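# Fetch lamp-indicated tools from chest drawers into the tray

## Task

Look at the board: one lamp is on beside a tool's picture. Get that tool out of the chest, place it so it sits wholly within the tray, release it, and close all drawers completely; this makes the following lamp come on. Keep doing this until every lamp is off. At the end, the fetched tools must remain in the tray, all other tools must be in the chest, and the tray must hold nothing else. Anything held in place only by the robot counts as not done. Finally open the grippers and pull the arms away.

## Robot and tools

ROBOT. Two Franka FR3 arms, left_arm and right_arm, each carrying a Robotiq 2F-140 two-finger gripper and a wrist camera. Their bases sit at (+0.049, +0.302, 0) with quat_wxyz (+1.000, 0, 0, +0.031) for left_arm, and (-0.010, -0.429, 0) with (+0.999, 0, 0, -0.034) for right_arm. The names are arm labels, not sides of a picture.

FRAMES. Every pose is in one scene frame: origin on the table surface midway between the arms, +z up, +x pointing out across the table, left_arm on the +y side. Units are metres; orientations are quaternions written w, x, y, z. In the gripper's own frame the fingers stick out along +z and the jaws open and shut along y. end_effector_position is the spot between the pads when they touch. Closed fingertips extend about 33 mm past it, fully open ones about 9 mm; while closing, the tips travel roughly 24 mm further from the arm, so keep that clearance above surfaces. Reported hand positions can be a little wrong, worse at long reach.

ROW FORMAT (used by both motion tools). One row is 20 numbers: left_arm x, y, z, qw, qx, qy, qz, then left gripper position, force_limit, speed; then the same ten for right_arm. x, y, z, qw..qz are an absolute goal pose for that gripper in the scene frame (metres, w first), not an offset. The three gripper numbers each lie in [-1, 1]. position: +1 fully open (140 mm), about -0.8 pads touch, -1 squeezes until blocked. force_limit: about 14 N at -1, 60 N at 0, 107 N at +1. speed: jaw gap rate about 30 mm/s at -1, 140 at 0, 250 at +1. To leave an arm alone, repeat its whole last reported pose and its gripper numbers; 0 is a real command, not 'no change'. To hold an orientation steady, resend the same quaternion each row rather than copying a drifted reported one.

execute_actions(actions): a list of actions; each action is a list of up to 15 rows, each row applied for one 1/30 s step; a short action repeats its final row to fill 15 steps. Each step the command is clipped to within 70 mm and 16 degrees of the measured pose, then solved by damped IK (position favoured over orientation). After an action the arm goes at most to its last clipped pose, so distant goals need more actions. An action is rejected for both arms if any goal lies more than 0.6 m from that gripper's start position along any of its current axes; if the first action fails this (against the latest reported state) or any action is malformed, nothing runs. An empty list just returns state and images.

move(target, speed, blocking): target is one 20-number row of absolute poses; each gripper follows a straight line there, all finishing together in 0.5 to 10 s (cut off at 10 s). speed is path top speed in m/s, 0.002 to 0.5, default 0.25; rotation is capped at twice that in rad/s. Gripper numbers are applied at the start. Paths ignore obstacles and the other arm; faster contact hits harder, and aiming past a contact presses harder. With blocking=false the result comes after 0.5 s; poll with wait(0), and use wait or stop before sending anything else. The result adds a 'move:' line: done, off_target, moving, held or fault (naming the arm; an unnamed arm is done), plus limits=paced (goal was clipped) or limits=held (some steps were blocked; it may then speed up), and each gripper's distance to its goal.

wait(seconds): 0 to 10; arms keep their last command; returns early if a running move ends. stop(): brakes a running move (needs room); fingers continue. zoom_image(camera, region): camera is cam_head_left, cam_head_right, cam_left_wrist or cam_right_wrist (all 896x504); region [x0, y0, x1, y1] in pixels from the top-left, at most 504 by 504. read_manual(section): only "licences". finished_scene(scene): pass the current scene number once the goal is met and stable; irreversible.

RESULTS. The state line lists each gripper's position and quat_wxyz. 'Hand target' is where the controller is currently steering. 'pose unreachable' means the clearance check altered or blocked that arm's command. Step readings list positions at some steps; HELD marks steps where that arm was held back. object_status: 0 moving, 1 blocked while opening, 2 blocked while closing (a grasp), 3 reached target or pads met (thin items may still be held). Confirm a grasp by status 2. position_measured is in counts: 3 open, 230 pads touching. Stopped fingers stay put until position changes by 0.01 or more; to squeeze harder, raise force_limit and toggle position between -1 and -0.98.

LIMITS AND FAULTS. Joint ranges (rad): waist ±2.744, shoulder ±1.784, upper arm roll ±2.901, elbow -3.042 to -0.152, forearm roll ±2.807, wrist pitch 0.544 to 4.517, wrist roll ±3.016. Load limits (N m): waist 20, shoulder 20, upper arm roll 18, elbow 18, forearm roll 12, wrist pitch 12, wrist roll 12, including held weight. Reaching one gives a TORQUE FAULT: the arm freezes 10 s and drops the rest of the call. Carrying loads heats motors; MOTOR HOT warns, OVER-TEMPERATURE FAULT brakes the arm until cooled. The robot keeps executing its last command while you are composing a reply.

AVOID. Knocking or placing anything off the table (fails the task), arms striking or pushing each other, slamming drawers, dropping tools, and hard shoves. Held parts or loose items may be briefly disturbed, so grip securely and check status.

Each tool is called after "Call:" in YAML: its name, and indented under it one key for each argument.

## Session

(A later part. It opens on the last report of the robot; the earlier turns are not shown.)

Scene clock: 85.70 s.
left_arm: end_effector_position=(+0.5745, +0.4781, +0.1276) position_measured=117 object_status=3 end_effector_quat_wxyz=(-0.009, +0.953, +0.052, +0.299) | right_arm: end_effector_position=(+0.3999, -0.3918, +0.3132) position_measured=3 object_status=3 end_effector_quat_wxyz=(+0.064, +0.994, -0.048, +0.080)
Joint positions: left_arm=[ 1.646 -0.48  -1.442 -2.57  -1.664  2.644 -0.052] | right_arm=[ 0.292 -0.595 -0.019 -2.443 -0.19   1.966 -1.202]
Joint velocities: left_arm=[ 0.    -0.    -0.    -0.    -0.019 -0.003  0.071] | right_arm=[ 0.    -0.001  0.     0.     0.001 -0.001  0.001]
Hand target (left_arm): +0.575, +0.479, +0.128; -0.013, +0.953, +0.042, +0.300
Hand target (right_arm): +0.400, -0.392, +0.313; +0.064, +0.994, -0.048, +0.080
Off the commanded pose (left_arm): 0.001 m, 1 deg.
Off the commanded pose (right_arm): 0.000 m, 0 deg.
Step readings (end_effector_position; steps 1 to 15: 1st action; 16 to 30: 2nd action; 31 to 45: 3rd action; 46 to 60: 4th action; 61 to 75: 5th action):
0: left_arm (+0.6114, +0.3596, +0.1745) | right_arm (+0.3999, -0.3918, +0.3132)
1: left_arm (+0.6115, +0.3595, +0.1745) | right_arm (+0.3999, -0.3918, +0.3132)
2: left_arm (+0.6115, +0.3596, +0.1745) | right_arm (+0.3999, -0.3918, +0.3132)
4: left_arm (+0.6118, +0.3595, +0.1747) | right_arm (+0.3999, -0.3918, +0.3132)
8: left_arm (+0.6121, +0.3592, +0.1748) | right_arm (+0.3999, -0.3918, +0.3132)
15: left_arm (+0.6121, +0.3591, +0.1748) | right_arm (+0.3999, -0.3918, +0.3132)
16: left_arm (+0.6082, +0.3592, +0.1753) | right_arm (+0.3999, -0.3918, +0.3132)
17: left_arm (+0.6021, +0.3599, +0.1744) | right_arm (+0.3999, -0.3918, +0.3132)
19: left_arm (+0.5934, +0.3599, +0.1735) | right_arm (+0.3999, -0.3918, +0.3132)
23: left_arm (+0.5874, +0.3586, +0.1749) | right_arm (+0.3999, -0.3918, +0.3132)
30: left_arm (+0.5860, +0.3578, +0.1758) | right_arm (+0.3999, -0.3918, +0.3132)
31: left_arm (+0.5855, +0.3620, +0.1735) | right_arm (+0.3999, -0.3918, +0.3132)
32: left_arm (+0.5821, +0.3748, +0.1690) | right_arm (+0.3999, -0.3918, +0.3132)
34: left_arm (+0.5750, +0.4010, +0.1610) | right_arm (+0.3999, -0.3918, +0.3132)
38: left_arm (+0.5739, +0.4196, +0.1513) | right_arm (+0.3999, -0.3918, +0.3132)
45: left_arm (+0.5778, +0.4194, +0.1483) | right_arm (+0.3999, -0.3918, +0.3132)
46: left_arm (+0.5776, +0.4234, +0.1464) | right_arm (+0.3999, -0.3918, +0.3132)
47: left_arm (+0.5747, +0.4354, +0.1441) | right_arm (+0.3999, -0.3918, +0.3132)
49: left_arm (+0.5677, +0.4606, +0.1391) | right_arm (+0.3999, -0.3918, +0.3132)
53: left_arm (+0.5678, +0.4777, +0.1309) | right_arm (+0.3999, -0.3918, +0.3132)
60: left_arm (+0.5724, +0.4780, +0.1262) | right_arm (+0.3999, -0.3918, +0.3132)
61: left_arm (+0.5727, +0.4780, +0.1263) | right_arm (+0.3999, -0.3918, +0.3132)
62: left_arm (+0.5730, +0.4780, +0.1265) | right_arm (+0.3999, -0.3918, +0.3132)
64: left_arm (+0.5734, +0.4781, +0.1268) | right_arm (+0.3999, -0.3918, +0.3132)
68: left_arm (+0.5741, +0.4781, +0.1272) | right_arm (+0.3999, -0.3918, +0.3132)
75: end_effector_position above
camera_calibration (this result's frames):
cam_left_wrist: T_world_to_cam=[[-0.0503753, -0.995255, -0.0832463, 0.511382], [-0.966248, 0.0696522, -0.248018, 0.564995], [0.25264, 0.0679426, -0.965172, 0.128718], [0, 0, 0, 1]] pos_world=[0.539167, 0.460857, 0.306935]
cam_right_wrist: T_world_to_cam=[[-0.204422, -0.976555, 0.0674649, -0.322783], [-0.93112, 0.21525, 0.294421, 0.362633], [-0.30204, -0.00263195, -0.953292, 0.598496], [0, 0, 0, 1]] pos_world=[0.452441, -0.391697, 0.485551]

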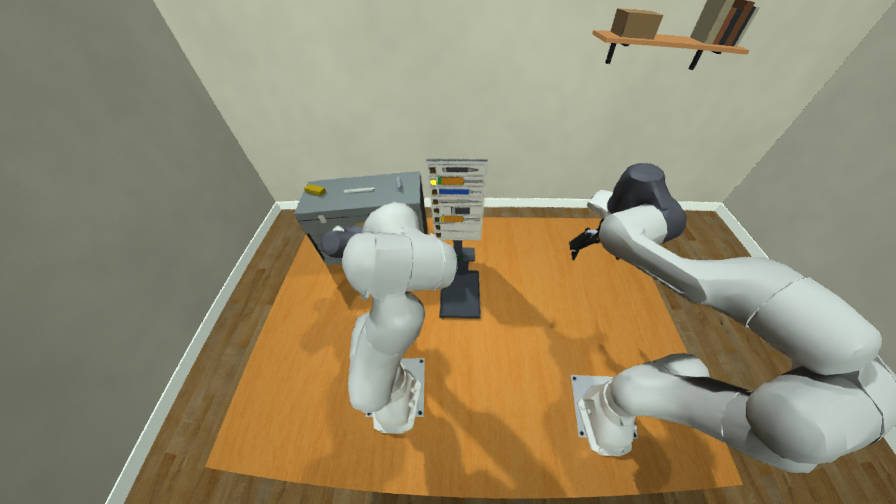

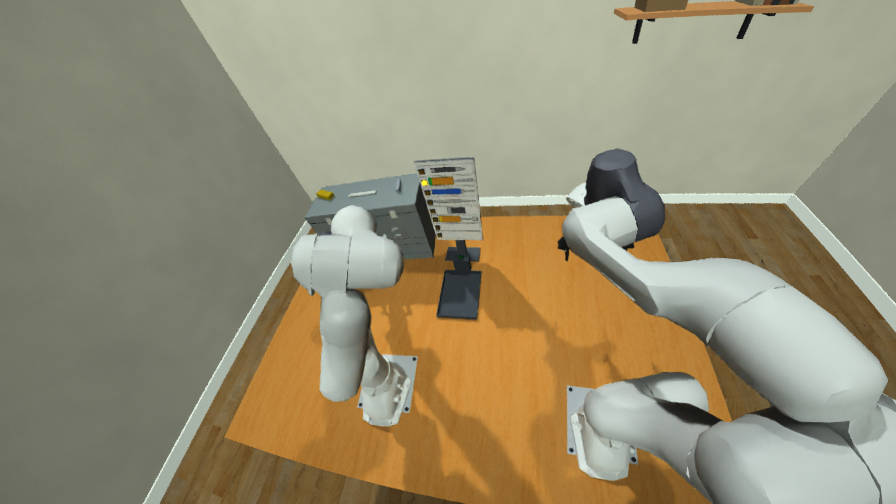

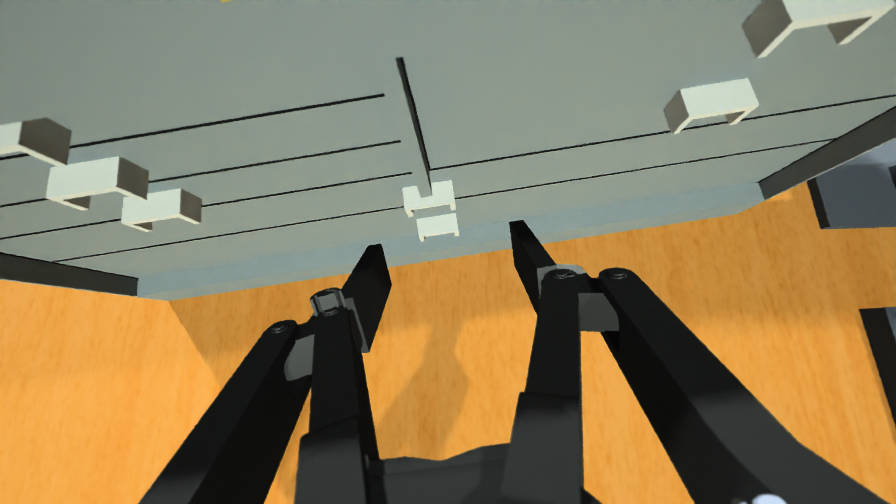

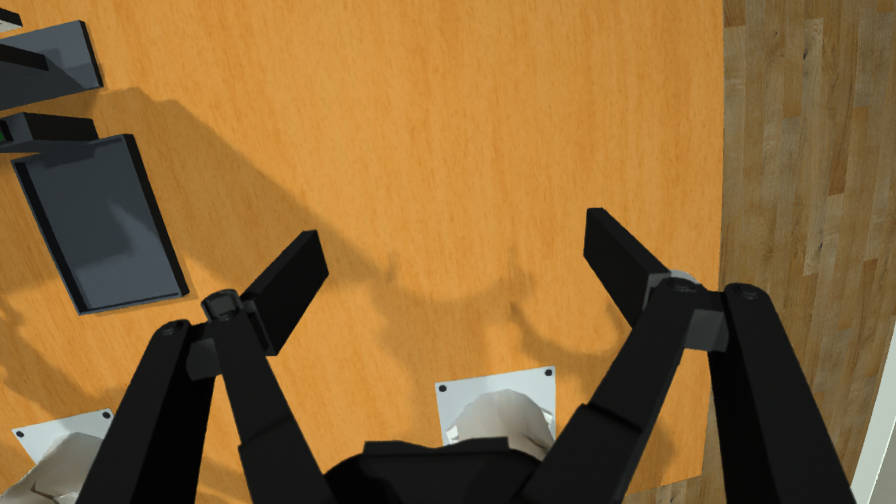

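Call:
execute_actions:
  actions:
    - [[0.598,0.486,0.128,-0.013,0.953,0.042,0.301,0.1,0.4,1,0.3999,-0.3918,0.3132,0.064,0.994,-0.048,0.08,1,0,0]]
    - [[0.598,0.486,0.128,-0.013,0.953,0.042,0.301,0.1,0.4,1,0.3999,-0.3918,0.3132,0.064,0.994,-0.048,0.08,1,0,0]]
    - [[0.598,0.486,0.128,-0.013,0.953,0.042,0.301,-1,0.4,0,0.3999,-0.3918,0.3132,0.064,0.994,-0.048,0.08,1,0,0]]
    - [[0.598,0.486,0.128,-0.013,0.953,0.042,0.301,-1,0.4,0,0.3999,-0.3918,0.3132,0.064,0.994,-0.048,0.08,1,0,0]]

Call:
move:
  target: [0.45,0.473,0.128,-0.013,0.953,0.042,0.301,-1,0.4,0,0.3999,-0.3918,0.3132,0.064,0.994,-0.048,0.08,1,0,0]
  speed: 0.07

Scene clock: 87.90 s.
left_arm: end_effector_position=(+0.5972, +0.4858, +0.1273) position_measured=195 object_status=2 end_effector_quat_wxyz=(-0.012, +0.953, +0.043, +0.300) | right_arm: end_effector_position=(+0.3999, -0.3918, +0.3132) position_measured=3 object_status=3 end_effector_quat_wxyz=(+0.064, +0.994, -0.048, +0.080)
Joint positions: left_arm=[ 1.782 -0.472 -1.562 -2.499 -1.654  2.647 -0.043] | right_arm=[ 0.292 -0.595 -0.019 -2.443 -0.19   1.966 -1.202]
Joint velocities: left_arm=[-0.    -0.001 -0.001 -0.001  0.    -0.     0.002] | right_arm=[-0.    -0.001  0.    -0.     0.001  0.    -0.   ]
Hand target (left_arm): +0.598, +0.486, +0.128; -0.013, +0.953, +0.042, +0.301
Hand target (right_arm): +0.400, -0.392, +0.313; +0.064, +0.994, -0.048, +0.080
Off the commanded pose (left_arm): 0.001 m, 0 deg.
Off the commanded pose (right_arm): 0.000 m, 0 deg.
Step readings (end_effector_position; steps 1 to 15: 1st action; 16 to 30: 2nd action; 31 to 45: 3rd action; 46 to 60: 4th action):
0: left_arm (+0.5747, +0.4781, +0.1277) | right_arm (+0.3999, -0.3918, +0.3132)
1: left_arm (+0.5776, +0.4788, +0.1275) | right_arm (+0.3999, -0.3918, +0.3132)
2: left_arm (+0.5829, +0.4797, +0.1290) | right_arm (+0.3999, -0.3918, +0.3132)
4: left_arm (+0.5905, +0.4818, +0.1305) | right_arm (+0.3999, -0.3918, +0.3132)
8: left_arm (+0.5957, +0.4843, +0.1285) | right_arm (+0.3999, -0.3918, +0.3132)
15: left_arm (+0.5970, +0.4851, +0.1269) | right_arm (+0.3999, -0.3918, +0.3132)
16: left_arm (+0.5970, +0.4851, +0.1269) | right_arm (+0.3999, -0.3918, +0.3132)
17: left_arm (+0.5971, +0.4851, +0.1270) | right_arm (+0.3999, -0.3918, +0.3132)
19: left_arm (+0.5972, +0.4851, +0.1271) | right_arm (+0.3999, -0.3918, +0.3132)
23: left_arm (+0.5972, +0.4851, +0.1271) | right_arm (+0.3999, -0.3918, +0.3132)
30: left_arm (+0.5973, +0.4851, +0.1271) | right_arm (+0.3999, -0.3918, +0.3132)
31: left_arm (+0.5973, +0.4851, +0.1271) | right_arm (+0.3999, -0.3918, +0.3132)
32: left_arm (+0.5973, +0.4851, +0.1271) | right_arm (+0.3999, -0.3918, +0.3132)
34: left_arm (+0.5973, +0.4851, +0.1272) | right_arm (+0.3999, -0.3918, +0.3132)
38: left_arm (+0.5973, +0.4851, +0.1272) | right_arm (+0.3999, -0.3918, +0.3132)
45: left_arm (+0.5972, +0.4858, +0.1273) | right_arm (+0.3999, -0.3918, +0.3132)
46: left_arm (+0.5972, +0.4858, +0.1273) | right_arm (+0.3999, -0.3918, +0.3132)
47: left_arm (+0.5972, +0.4858, +0.1273) | right_arm (+0.3999, -0.3918, +0.3132)
49: left_arm (+0.5972, +0.4858, +0.1273) | right_arm (+0.3999, -0.3918, +0.3132)
53: left_arm (+0.5972, +0.4858, +0.1273) | right_arm (+0.3999, -0.3918, +0.3132)
60: end_effector_position above
camera_calibration (this result's frames):
cam_left_wrist: T_world_to_cam=[[-0.0660751, -0.993294, -0.0948742, 0.530029], [-0.964257, 0.0880148, -0.249923, 0.576418], [0.256597, 0.0749695, -0.963607, 0.116238], [0, 0, 0, 1]] pos_world=[0.56101, 0.467027, 0.306354]
cam_right_wrist: T_world_to_cam=[[-0.204421, -0.976555, 0.0674649, -0.322783], [-0.93112, 0.21525, 0.294421, 0.362633], [-0.30204, -0.00263192, -0.953292, 0.598496], [0, 0, 0, 1]] pos_world=[0.452441, -0.391697, 0.485551]

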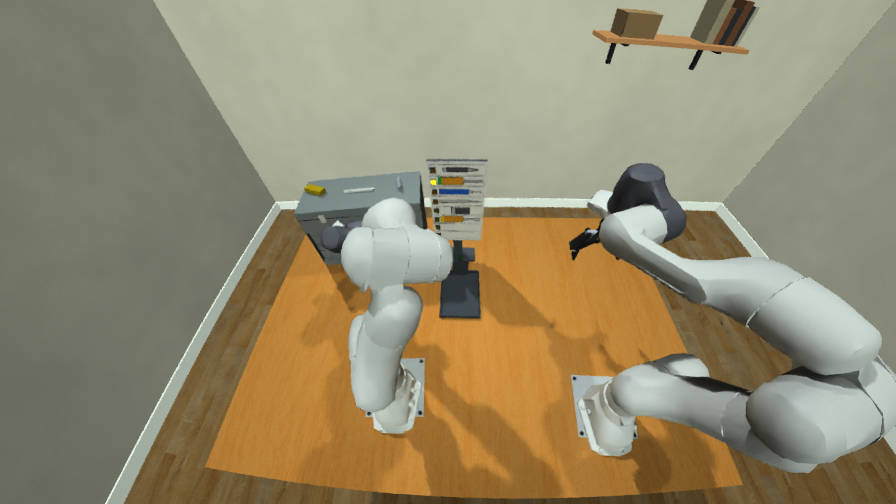

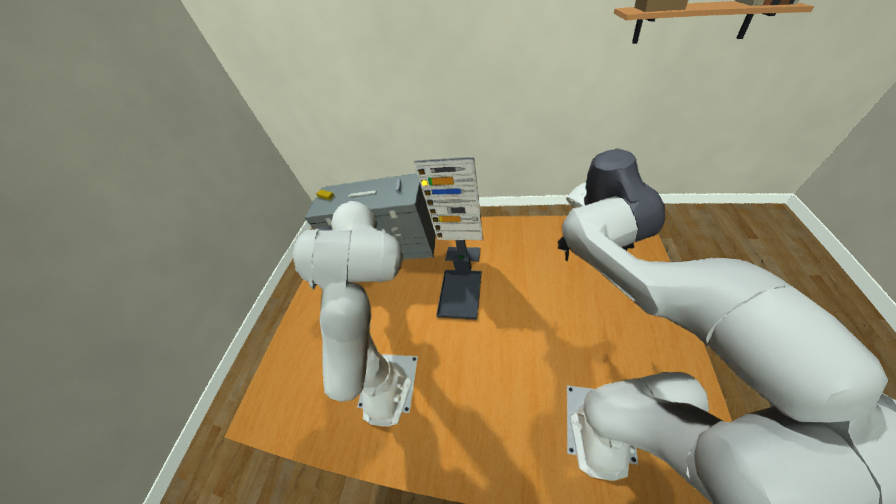

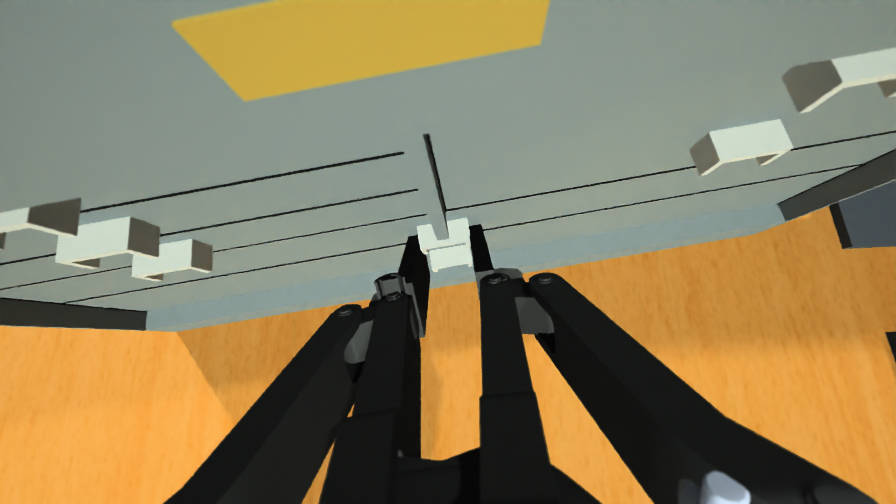

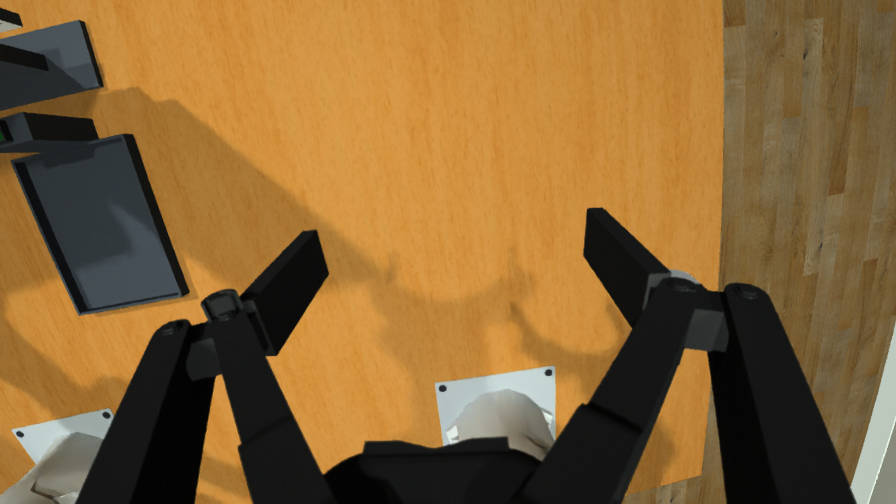

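Scene clock: 90.40 s.
left_arm: end_effector_position=(+0.4528, +0.4725, +0.1300) position_measured=195 object_status=2 end_effector_quat_wxyz=(-0.010, +0.952, +0.042, +0.304) | right_arm: end_effector_position=(+0.3999, -0.3918, +0.3132) position_measured=3 object_status=3 end_effector_quat_wxyz=(+0.064, +0.994, -0.048, +0.080)
Joint positions: left_arm=[ 1.234 -0.735 -0.984 -2.93  -1.686  2.452  0.041] | right_arm=[ 0.292 -0.595 -0.019 -2.443 -0.19   1.966 -1.202]
Joint velocities: left_arm=[-0.    -0.011  0.004 -0.005  0.006 -0.012 -0.001] | right_arm=[ 0.     0.     0.001  0.001 -0.001  0.001 -0.   ]
Hand target (left_arm): +0.451, +0.474, +0.131; -0.012, +0.952, +0.042, +0.304
Hand target (right_arm): +0.400, -0.392, +0.313; +0.064, +0.994, -0.048, +0.080
Off the commanded pose (left_arm): 0.003 m, 1 deg.
Off the commanded pose (right_arm): 0.000 m, 0 deg.
move: done
camera_calibration (this result's frames):
cam_left_wrist: T_world_to_cam=[[-0.0676317, -0.993505, -0.0915107, 0.507937], [-0.962011, 0.0892529, -0.258011, 0.438499], [0.264503, 0.0705845, -0.961798, 0.155098], [0, 0, 0, 1]] pos_world=[0.415169, 0.454553, 0.308792]
cam_right_wrist: T_world_to_cam=[[-0.204422, -0.976555, 0.0674649, -0.322783], [-0.931119, 0.215251, 0.294421, 0.362633], [-0.30204, -0.00263183, -0.953292, 0.598496], [0, 0, 0, 1]] pos_world=[0.452441, -0.391697, 0.485551]

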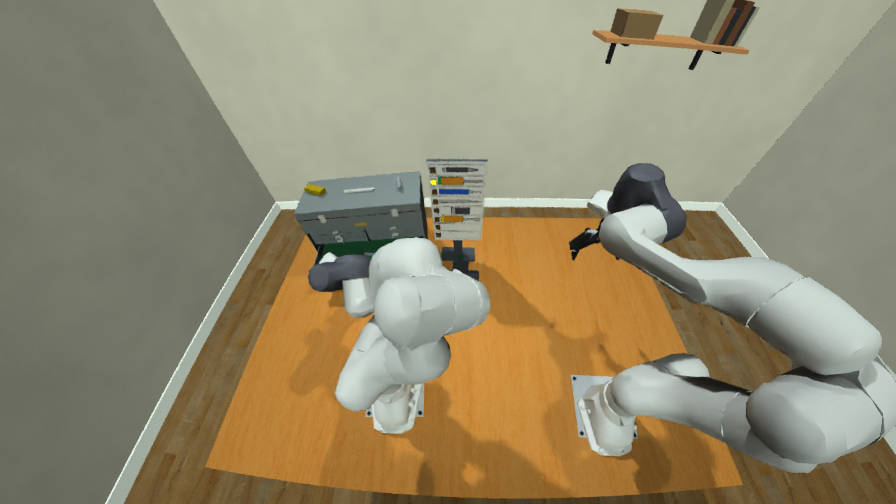

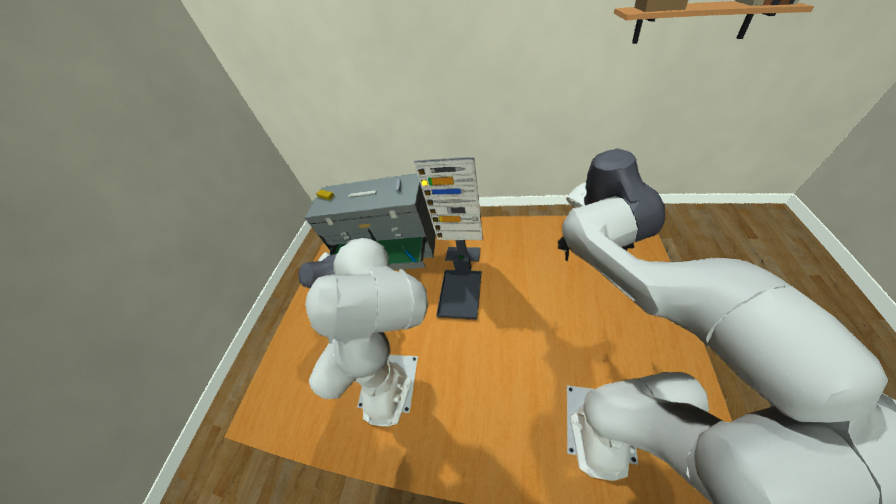

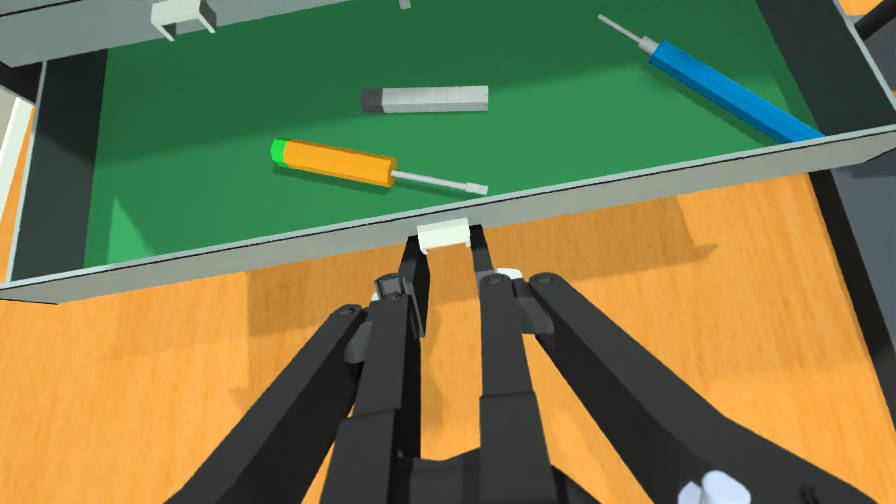

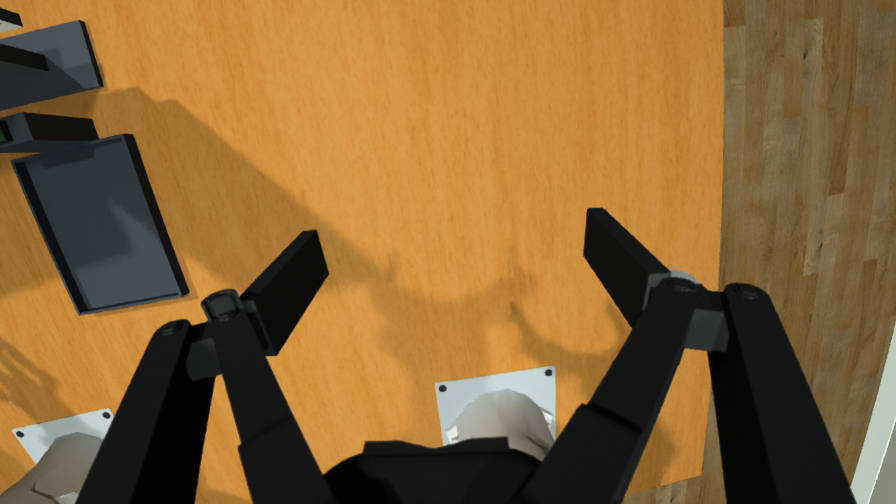

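Call:
execute_actions:
  actions:
    - [[0.453,0.4725,0.13,-0.013,0.953,0.042,0.301,0.1,0.4,1,0.3999,-0.3918,0.3132,0.064,0.994,-0.048,0.08,1,0,0]]
    - [[0.46,0.4725,0.19,-0.013,0.953,0.042,0.301,0.1,0.4,1,0.3999,-0.3918,0.3132,0.064,0.994,-0.048,0.08,1,0,0]]

Call:
move:
  target: [0.528,0.534,0.2,0,0.809,0.588,0,-0.1,0.4,1,0.3999,-0.3918,0.3132,0.064,0.994,-0.048,0.08,1,0,0]
  speed: 0.2

Scene clock: 91.77 s.
left_arm: end_effector_position=(+0.4610, +0.4759, +0.1908) position_measured=117 object_status=3 end_effector_quat_wxyz=(-0.026, +0.951, +0.021, +0.308) | right_arm: end_effector_position=(+0.3999, -0.3918, +0.3132) position_measured=3 object_status=3 end_effector_quat_wxyz=(+0.064, +0.994, -0.048, +0.080)
Joint positions: left_arm=[ 1.168 -0.883 -0.837 -2.907 -1.45   2.36  -0.125] | right_arm=[ 0.292 -0.595 -0.019 -2.443 -0.19   1.966 -1.202]
Joint velocities: left_arm=[-0.    -0.012  0.013  0.008  0.098 -0.076 -0.18 ] | right_arm=[-0.001  0.002  0.    -0.    -0.001 -0.     0.   ]
Hand target (left_arm): +0.461, +0.472, +0.191; -0.013, +0.952, +0.041, +0.304
Hand target (right_arm): +0.400, -0.392, +0.313; +0.064, +0.994, -0.048, +0.080
Off the commanded pose (left_arm): 0.004 m, 3 deg.
Off the commanded pose (right_arm): 0.000 m, 0 deg.
Step readings (end_effector_position; steps 1 to 15: 1st action; 16 to 30: 2nd action):
0: left_arm (+0.4526, +0.4725, +0.1300) | right_arm (+0.3999, -0.3918, +0.3132)
1: left_arm (+0.4527, +0.4724, +0.1299) | right_arm (+0.3999, -0.3918, +0.3132)
2: left_arm (+0.4526, +0.4722, +0.1296) | right_arm (+0.3999, -0.3918, +0.3132)
4: left_arm (+0.4526, +0.4721, +0.1294) | right_arm (+0.3999, -0.3918, +0.3132)
8: left_arm (+0.4525, +0.4721, +0.1294) | right_arm (+0.3999, -0.3918, +0.3132)
15: left_arm (+0.4525, +0.4721, +0.1294) | right_arm (+0.3999, -0.3918, +0.3132)
16: left_arm (+0.4536, +0.4734, +0.1358) | right_arm (+0.3999, -0.3918, +0.3132)
17: left_arm (+0.4571, +0.4778, +0.1483) | right_arm (+0.3999, -0.3918, +0.3132)
19: left_arm (+0.4635, +0.4820, +0.1706) | right_arm (+0.3999, -0.3918, +0.3132)
23: left_arm (+0.4646, +0.4807, +0.1896) | right_arm (+0.3999, -0.3918, +0.3132)
30: end_effector_position above
camera_calibration (this result's frames):
cam_left_wrist: T_world_to_cam=[[-0.0979177, -0.986044, -0.134648, 0.536121], [-0.957268, 0.130315, -0.258177, 0.440072], [0.272121, 0.103614, -0.956668, 0.190969], [0, 0, 0, 1]] pos_world=[0.421796, 0.451503, 0.368499]
cam_right_wrist: T_world_to_cam=[[-0.204422, -0.976555, 0.0674648, -0.322783], [-0.93112, 0.215251, 0.294421, 0.362633], [-0.30204, -0.00263179, -0.953292, 0.598496], [0, 0, 0, 1]] pos_world=[0.452441, -0.391697, 0.485551]

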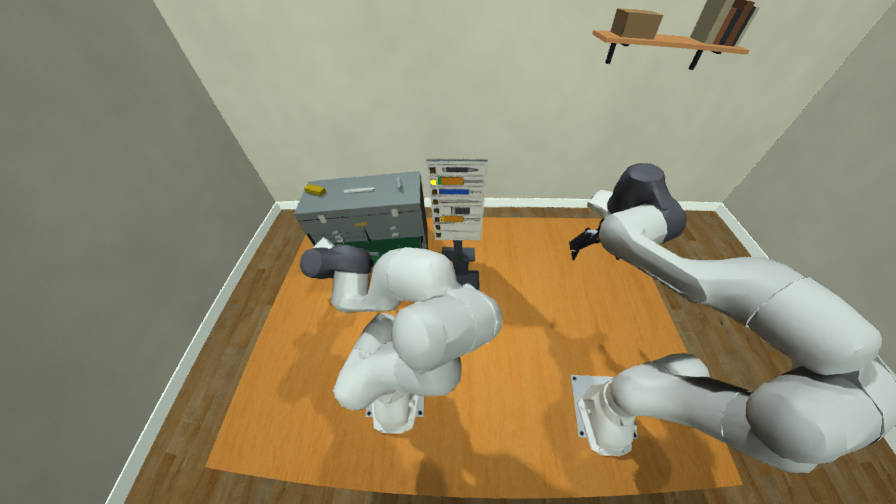

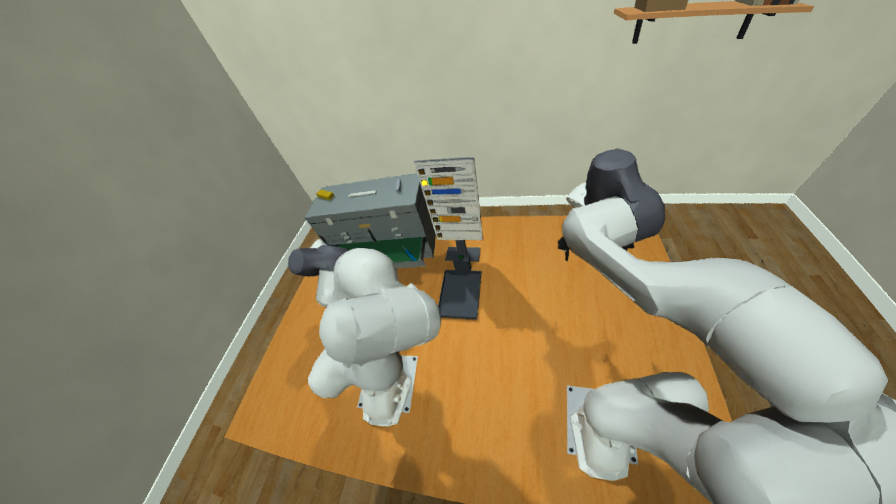

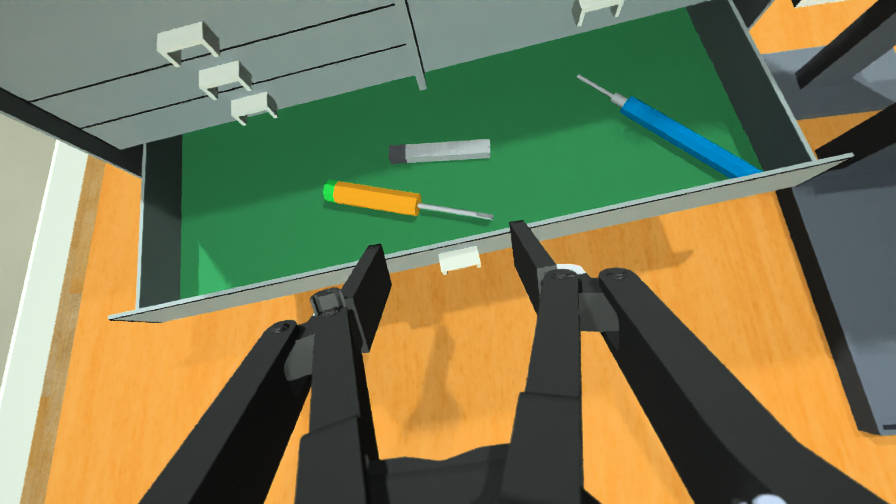

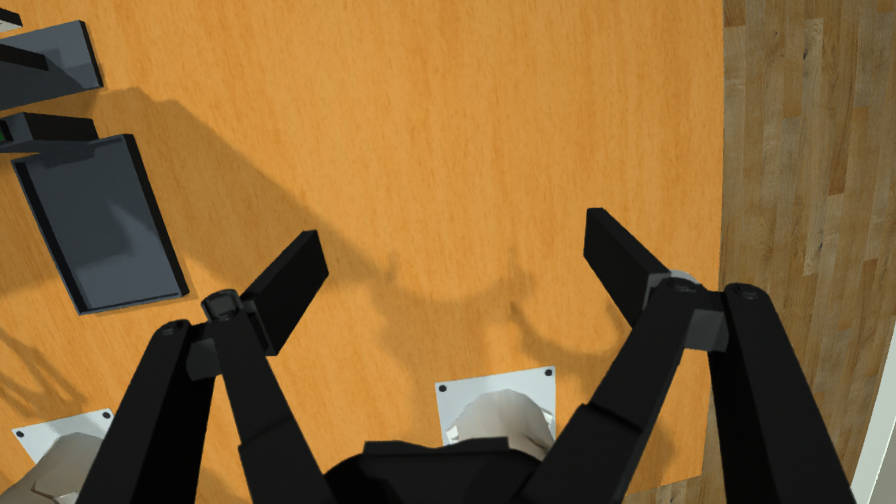

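Scene clock: 95.97 s.
left_arm: end_effector_position=(+0.5300, +0.5336, +0.1976) position_measured=141 object_status=3 end_effector_quat_wxyz=(-0.004, +0.815, +0.580, +0.002) | right_arm: end_effector_position=(+0.3999, -0.3918, +0.3132) position_measured=3 object_status=3 end_effector_quat_wxyz=(+0.064, +0.994, -0.048, +0.080)
Joint positions: left_arm=[ 2.11  -1.024 -1.375 -2.071 -0.997  1.681 -1.682] | right_arm=[ 0.292 -0.595 -0.019 -2.443 -0.19   1.966 -1.202]
Joint velocities: left_arm=[-0.001  0.001  0.     0.     0.    -0.009 -0.029] | right_arm=[ 0.001 -0.001 -0.    -0.     0.001 -0.    -0.   ]
Hand target (left_arm): +0.530, +0.533, +0.197; -0.004, +0.811, +0.586, -0.000
Hand target (right_arm): +0.400, -0.392, +0.313; +0.064, +0.994, -0.048, +0.080
Off the commanded pose (left_arm): 0.003 m, 1 deg.
Off the commanded pose (right_arm): 0.000 m, 0 deg.
move: done
camera_calibration (this result's frames):
cam_left_wrist: T_world_to_cam=[[0.86941, -0.494079, 0.0034945, -0.20187], [-0.466357, -0.818253, 0.336114, 0.628857], [-0.163207, -0.293851, -0.941815, 0.612643], [0, 0, 0, 1]] pos_world=[0.568768, 0.59485, 0.366334]
cam_right_wrist: T_world_to_cam=[[-0.204421, -0.976555, 0.0674648, -0.322783], [-0.93112, 0.21525, 0.294421, 0.362633], [-0.30204, -0.00263188, -0.953292, 0.598496], [0, 0, 0, 1]] pos_world=[0.452441, -0.391697, 0.485551]

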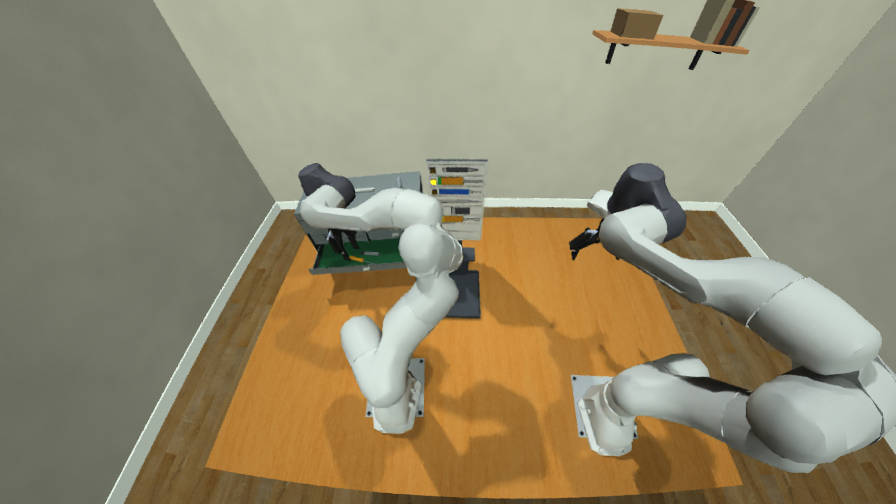

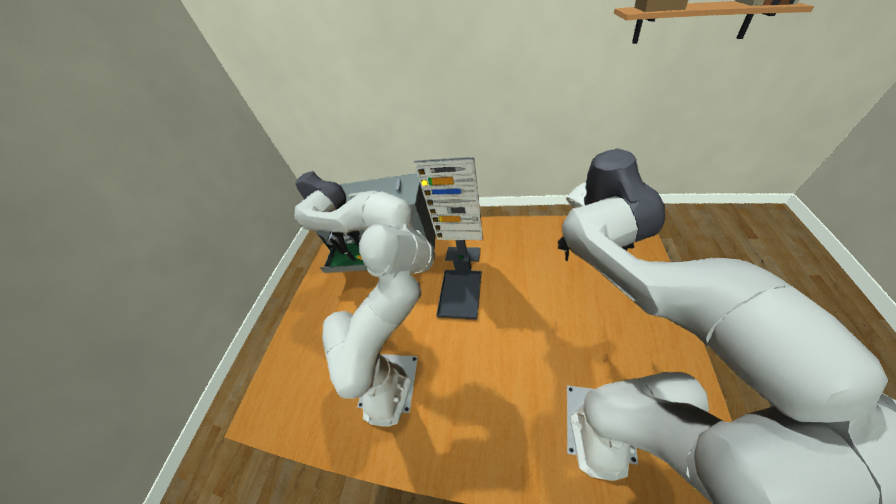

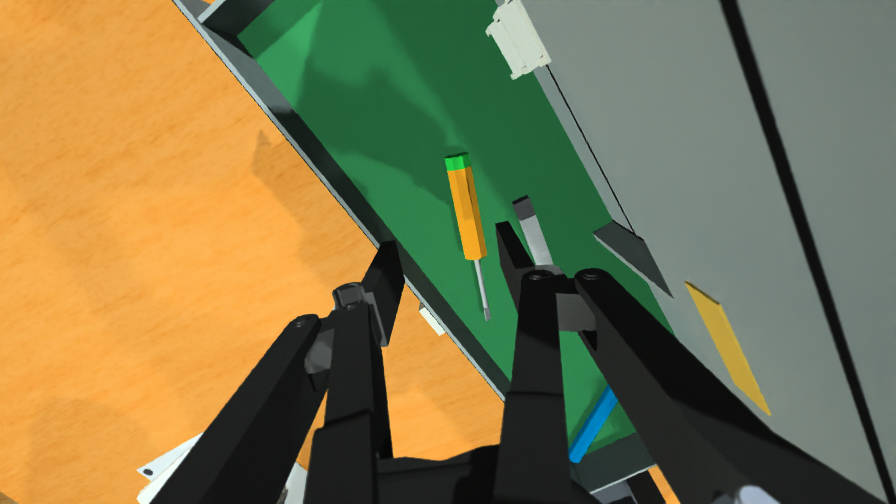

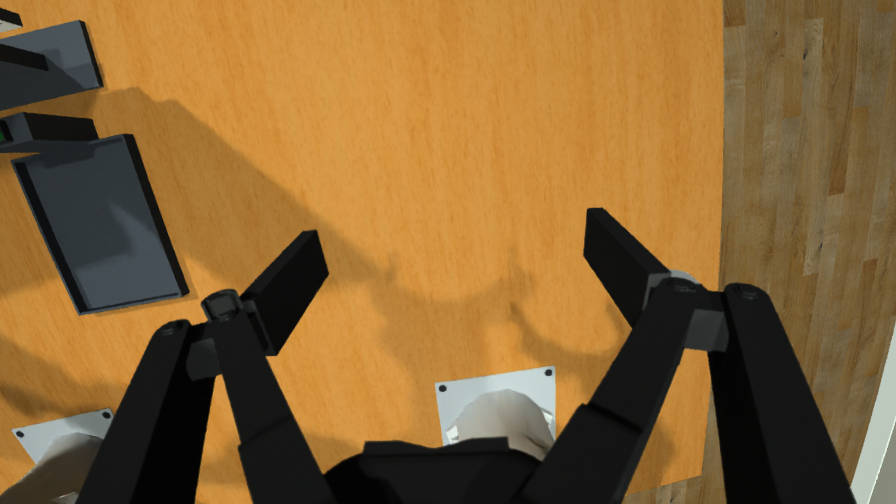

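Call:
move:
  target: [0.546,0.526,0.15,0,0.809,0.588,0,-0.1,0.4,1,0.3999,-0.3918,0.3132,0.064,0.994,-0.048,0.08,1,0,0]
  speed: 0.08

Scene clock: 97.17 s.
left_arm: end_effector_position=(+0.5449, +0.5248, +0.1509) position_measured=141 object_status=3 end_effector_quat_wxyz=(-0.000, +0.812, +0.584, -0.002) | right_arm: end_effector_position=(+0.3999, -0.3918, +0.3132) position_measured=3 object_status=3 end_effector_quat_wxyz=(+0.064, +0.994, -0.048, +0.080)
Joint positions: left_arm=[ 2.136 -1.058 -1.475 -2.081 -1.072  1.735 -1.697] | right_arm=[ 0.292 -0.595 -0.019 -2.443 -0.19   1.966 -1.202]
Joint velocities: left_arm=[ 0.001 -0.001  0.     0.001 -0.006  0.006 -0.004] | right_arm=[ 0.     0.002  0.001 -0.001  0.     0.001  0.   ]
Hand target (left_arm): +0.546, +0.526, +0.150; -0.000, +0.809, +0.588, -0.000
Hand target (right_arm): +0.400, -0.392, +0.313; +0.064, +0.994, -0.048, +0.080
Off the commanded pose (left_arm): 0.002 m, 1 deg.
Off the commanded pose (right_arm): 0.000 m, 0 deg.
move: done
camera_calibration (this result's frames):
cam_left_wrist: T_world_to_cam=[[0.874087, -0.485723, 0.00664423, -0.226424], [-0.457936, -0.819365, 0.344871, 0.639041], [-0.162068, -0.30449, -0.938626, 0.572998], [0, 0, 0, 1]] pos_world=[0.583419, 0.5881, 0.318949]
cam_right_wrist: T_world_to_cam=[[-0.204422, -0.976555, 0.0674648, -0.322783], [-0.93112, 0.21525, 0.294421, 0.362633], [-0.30204, -0.00263187, -0.953292, 0.598496], [0, 0, 0, 1]] pos_world=[0.452441, -0.391697, 0.485551]

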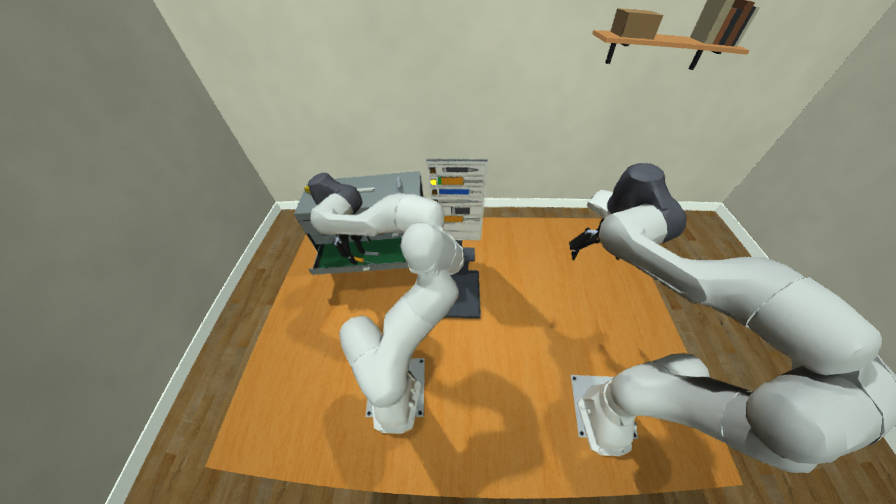

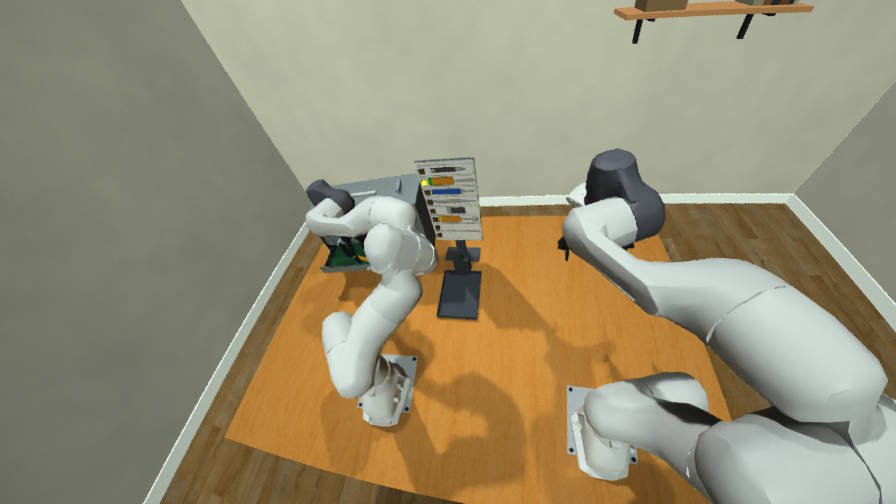

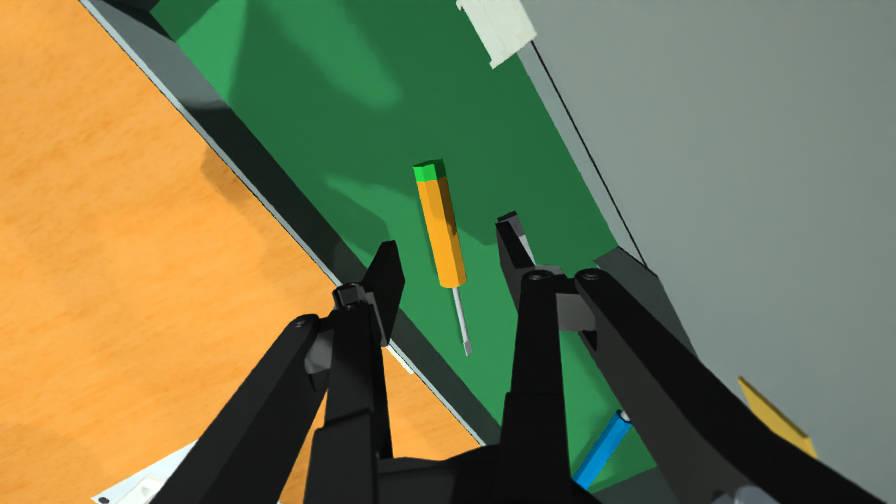

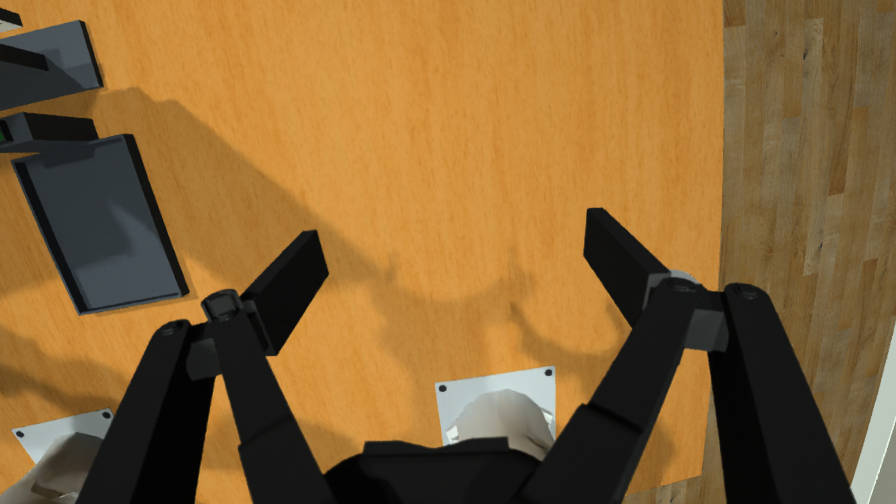

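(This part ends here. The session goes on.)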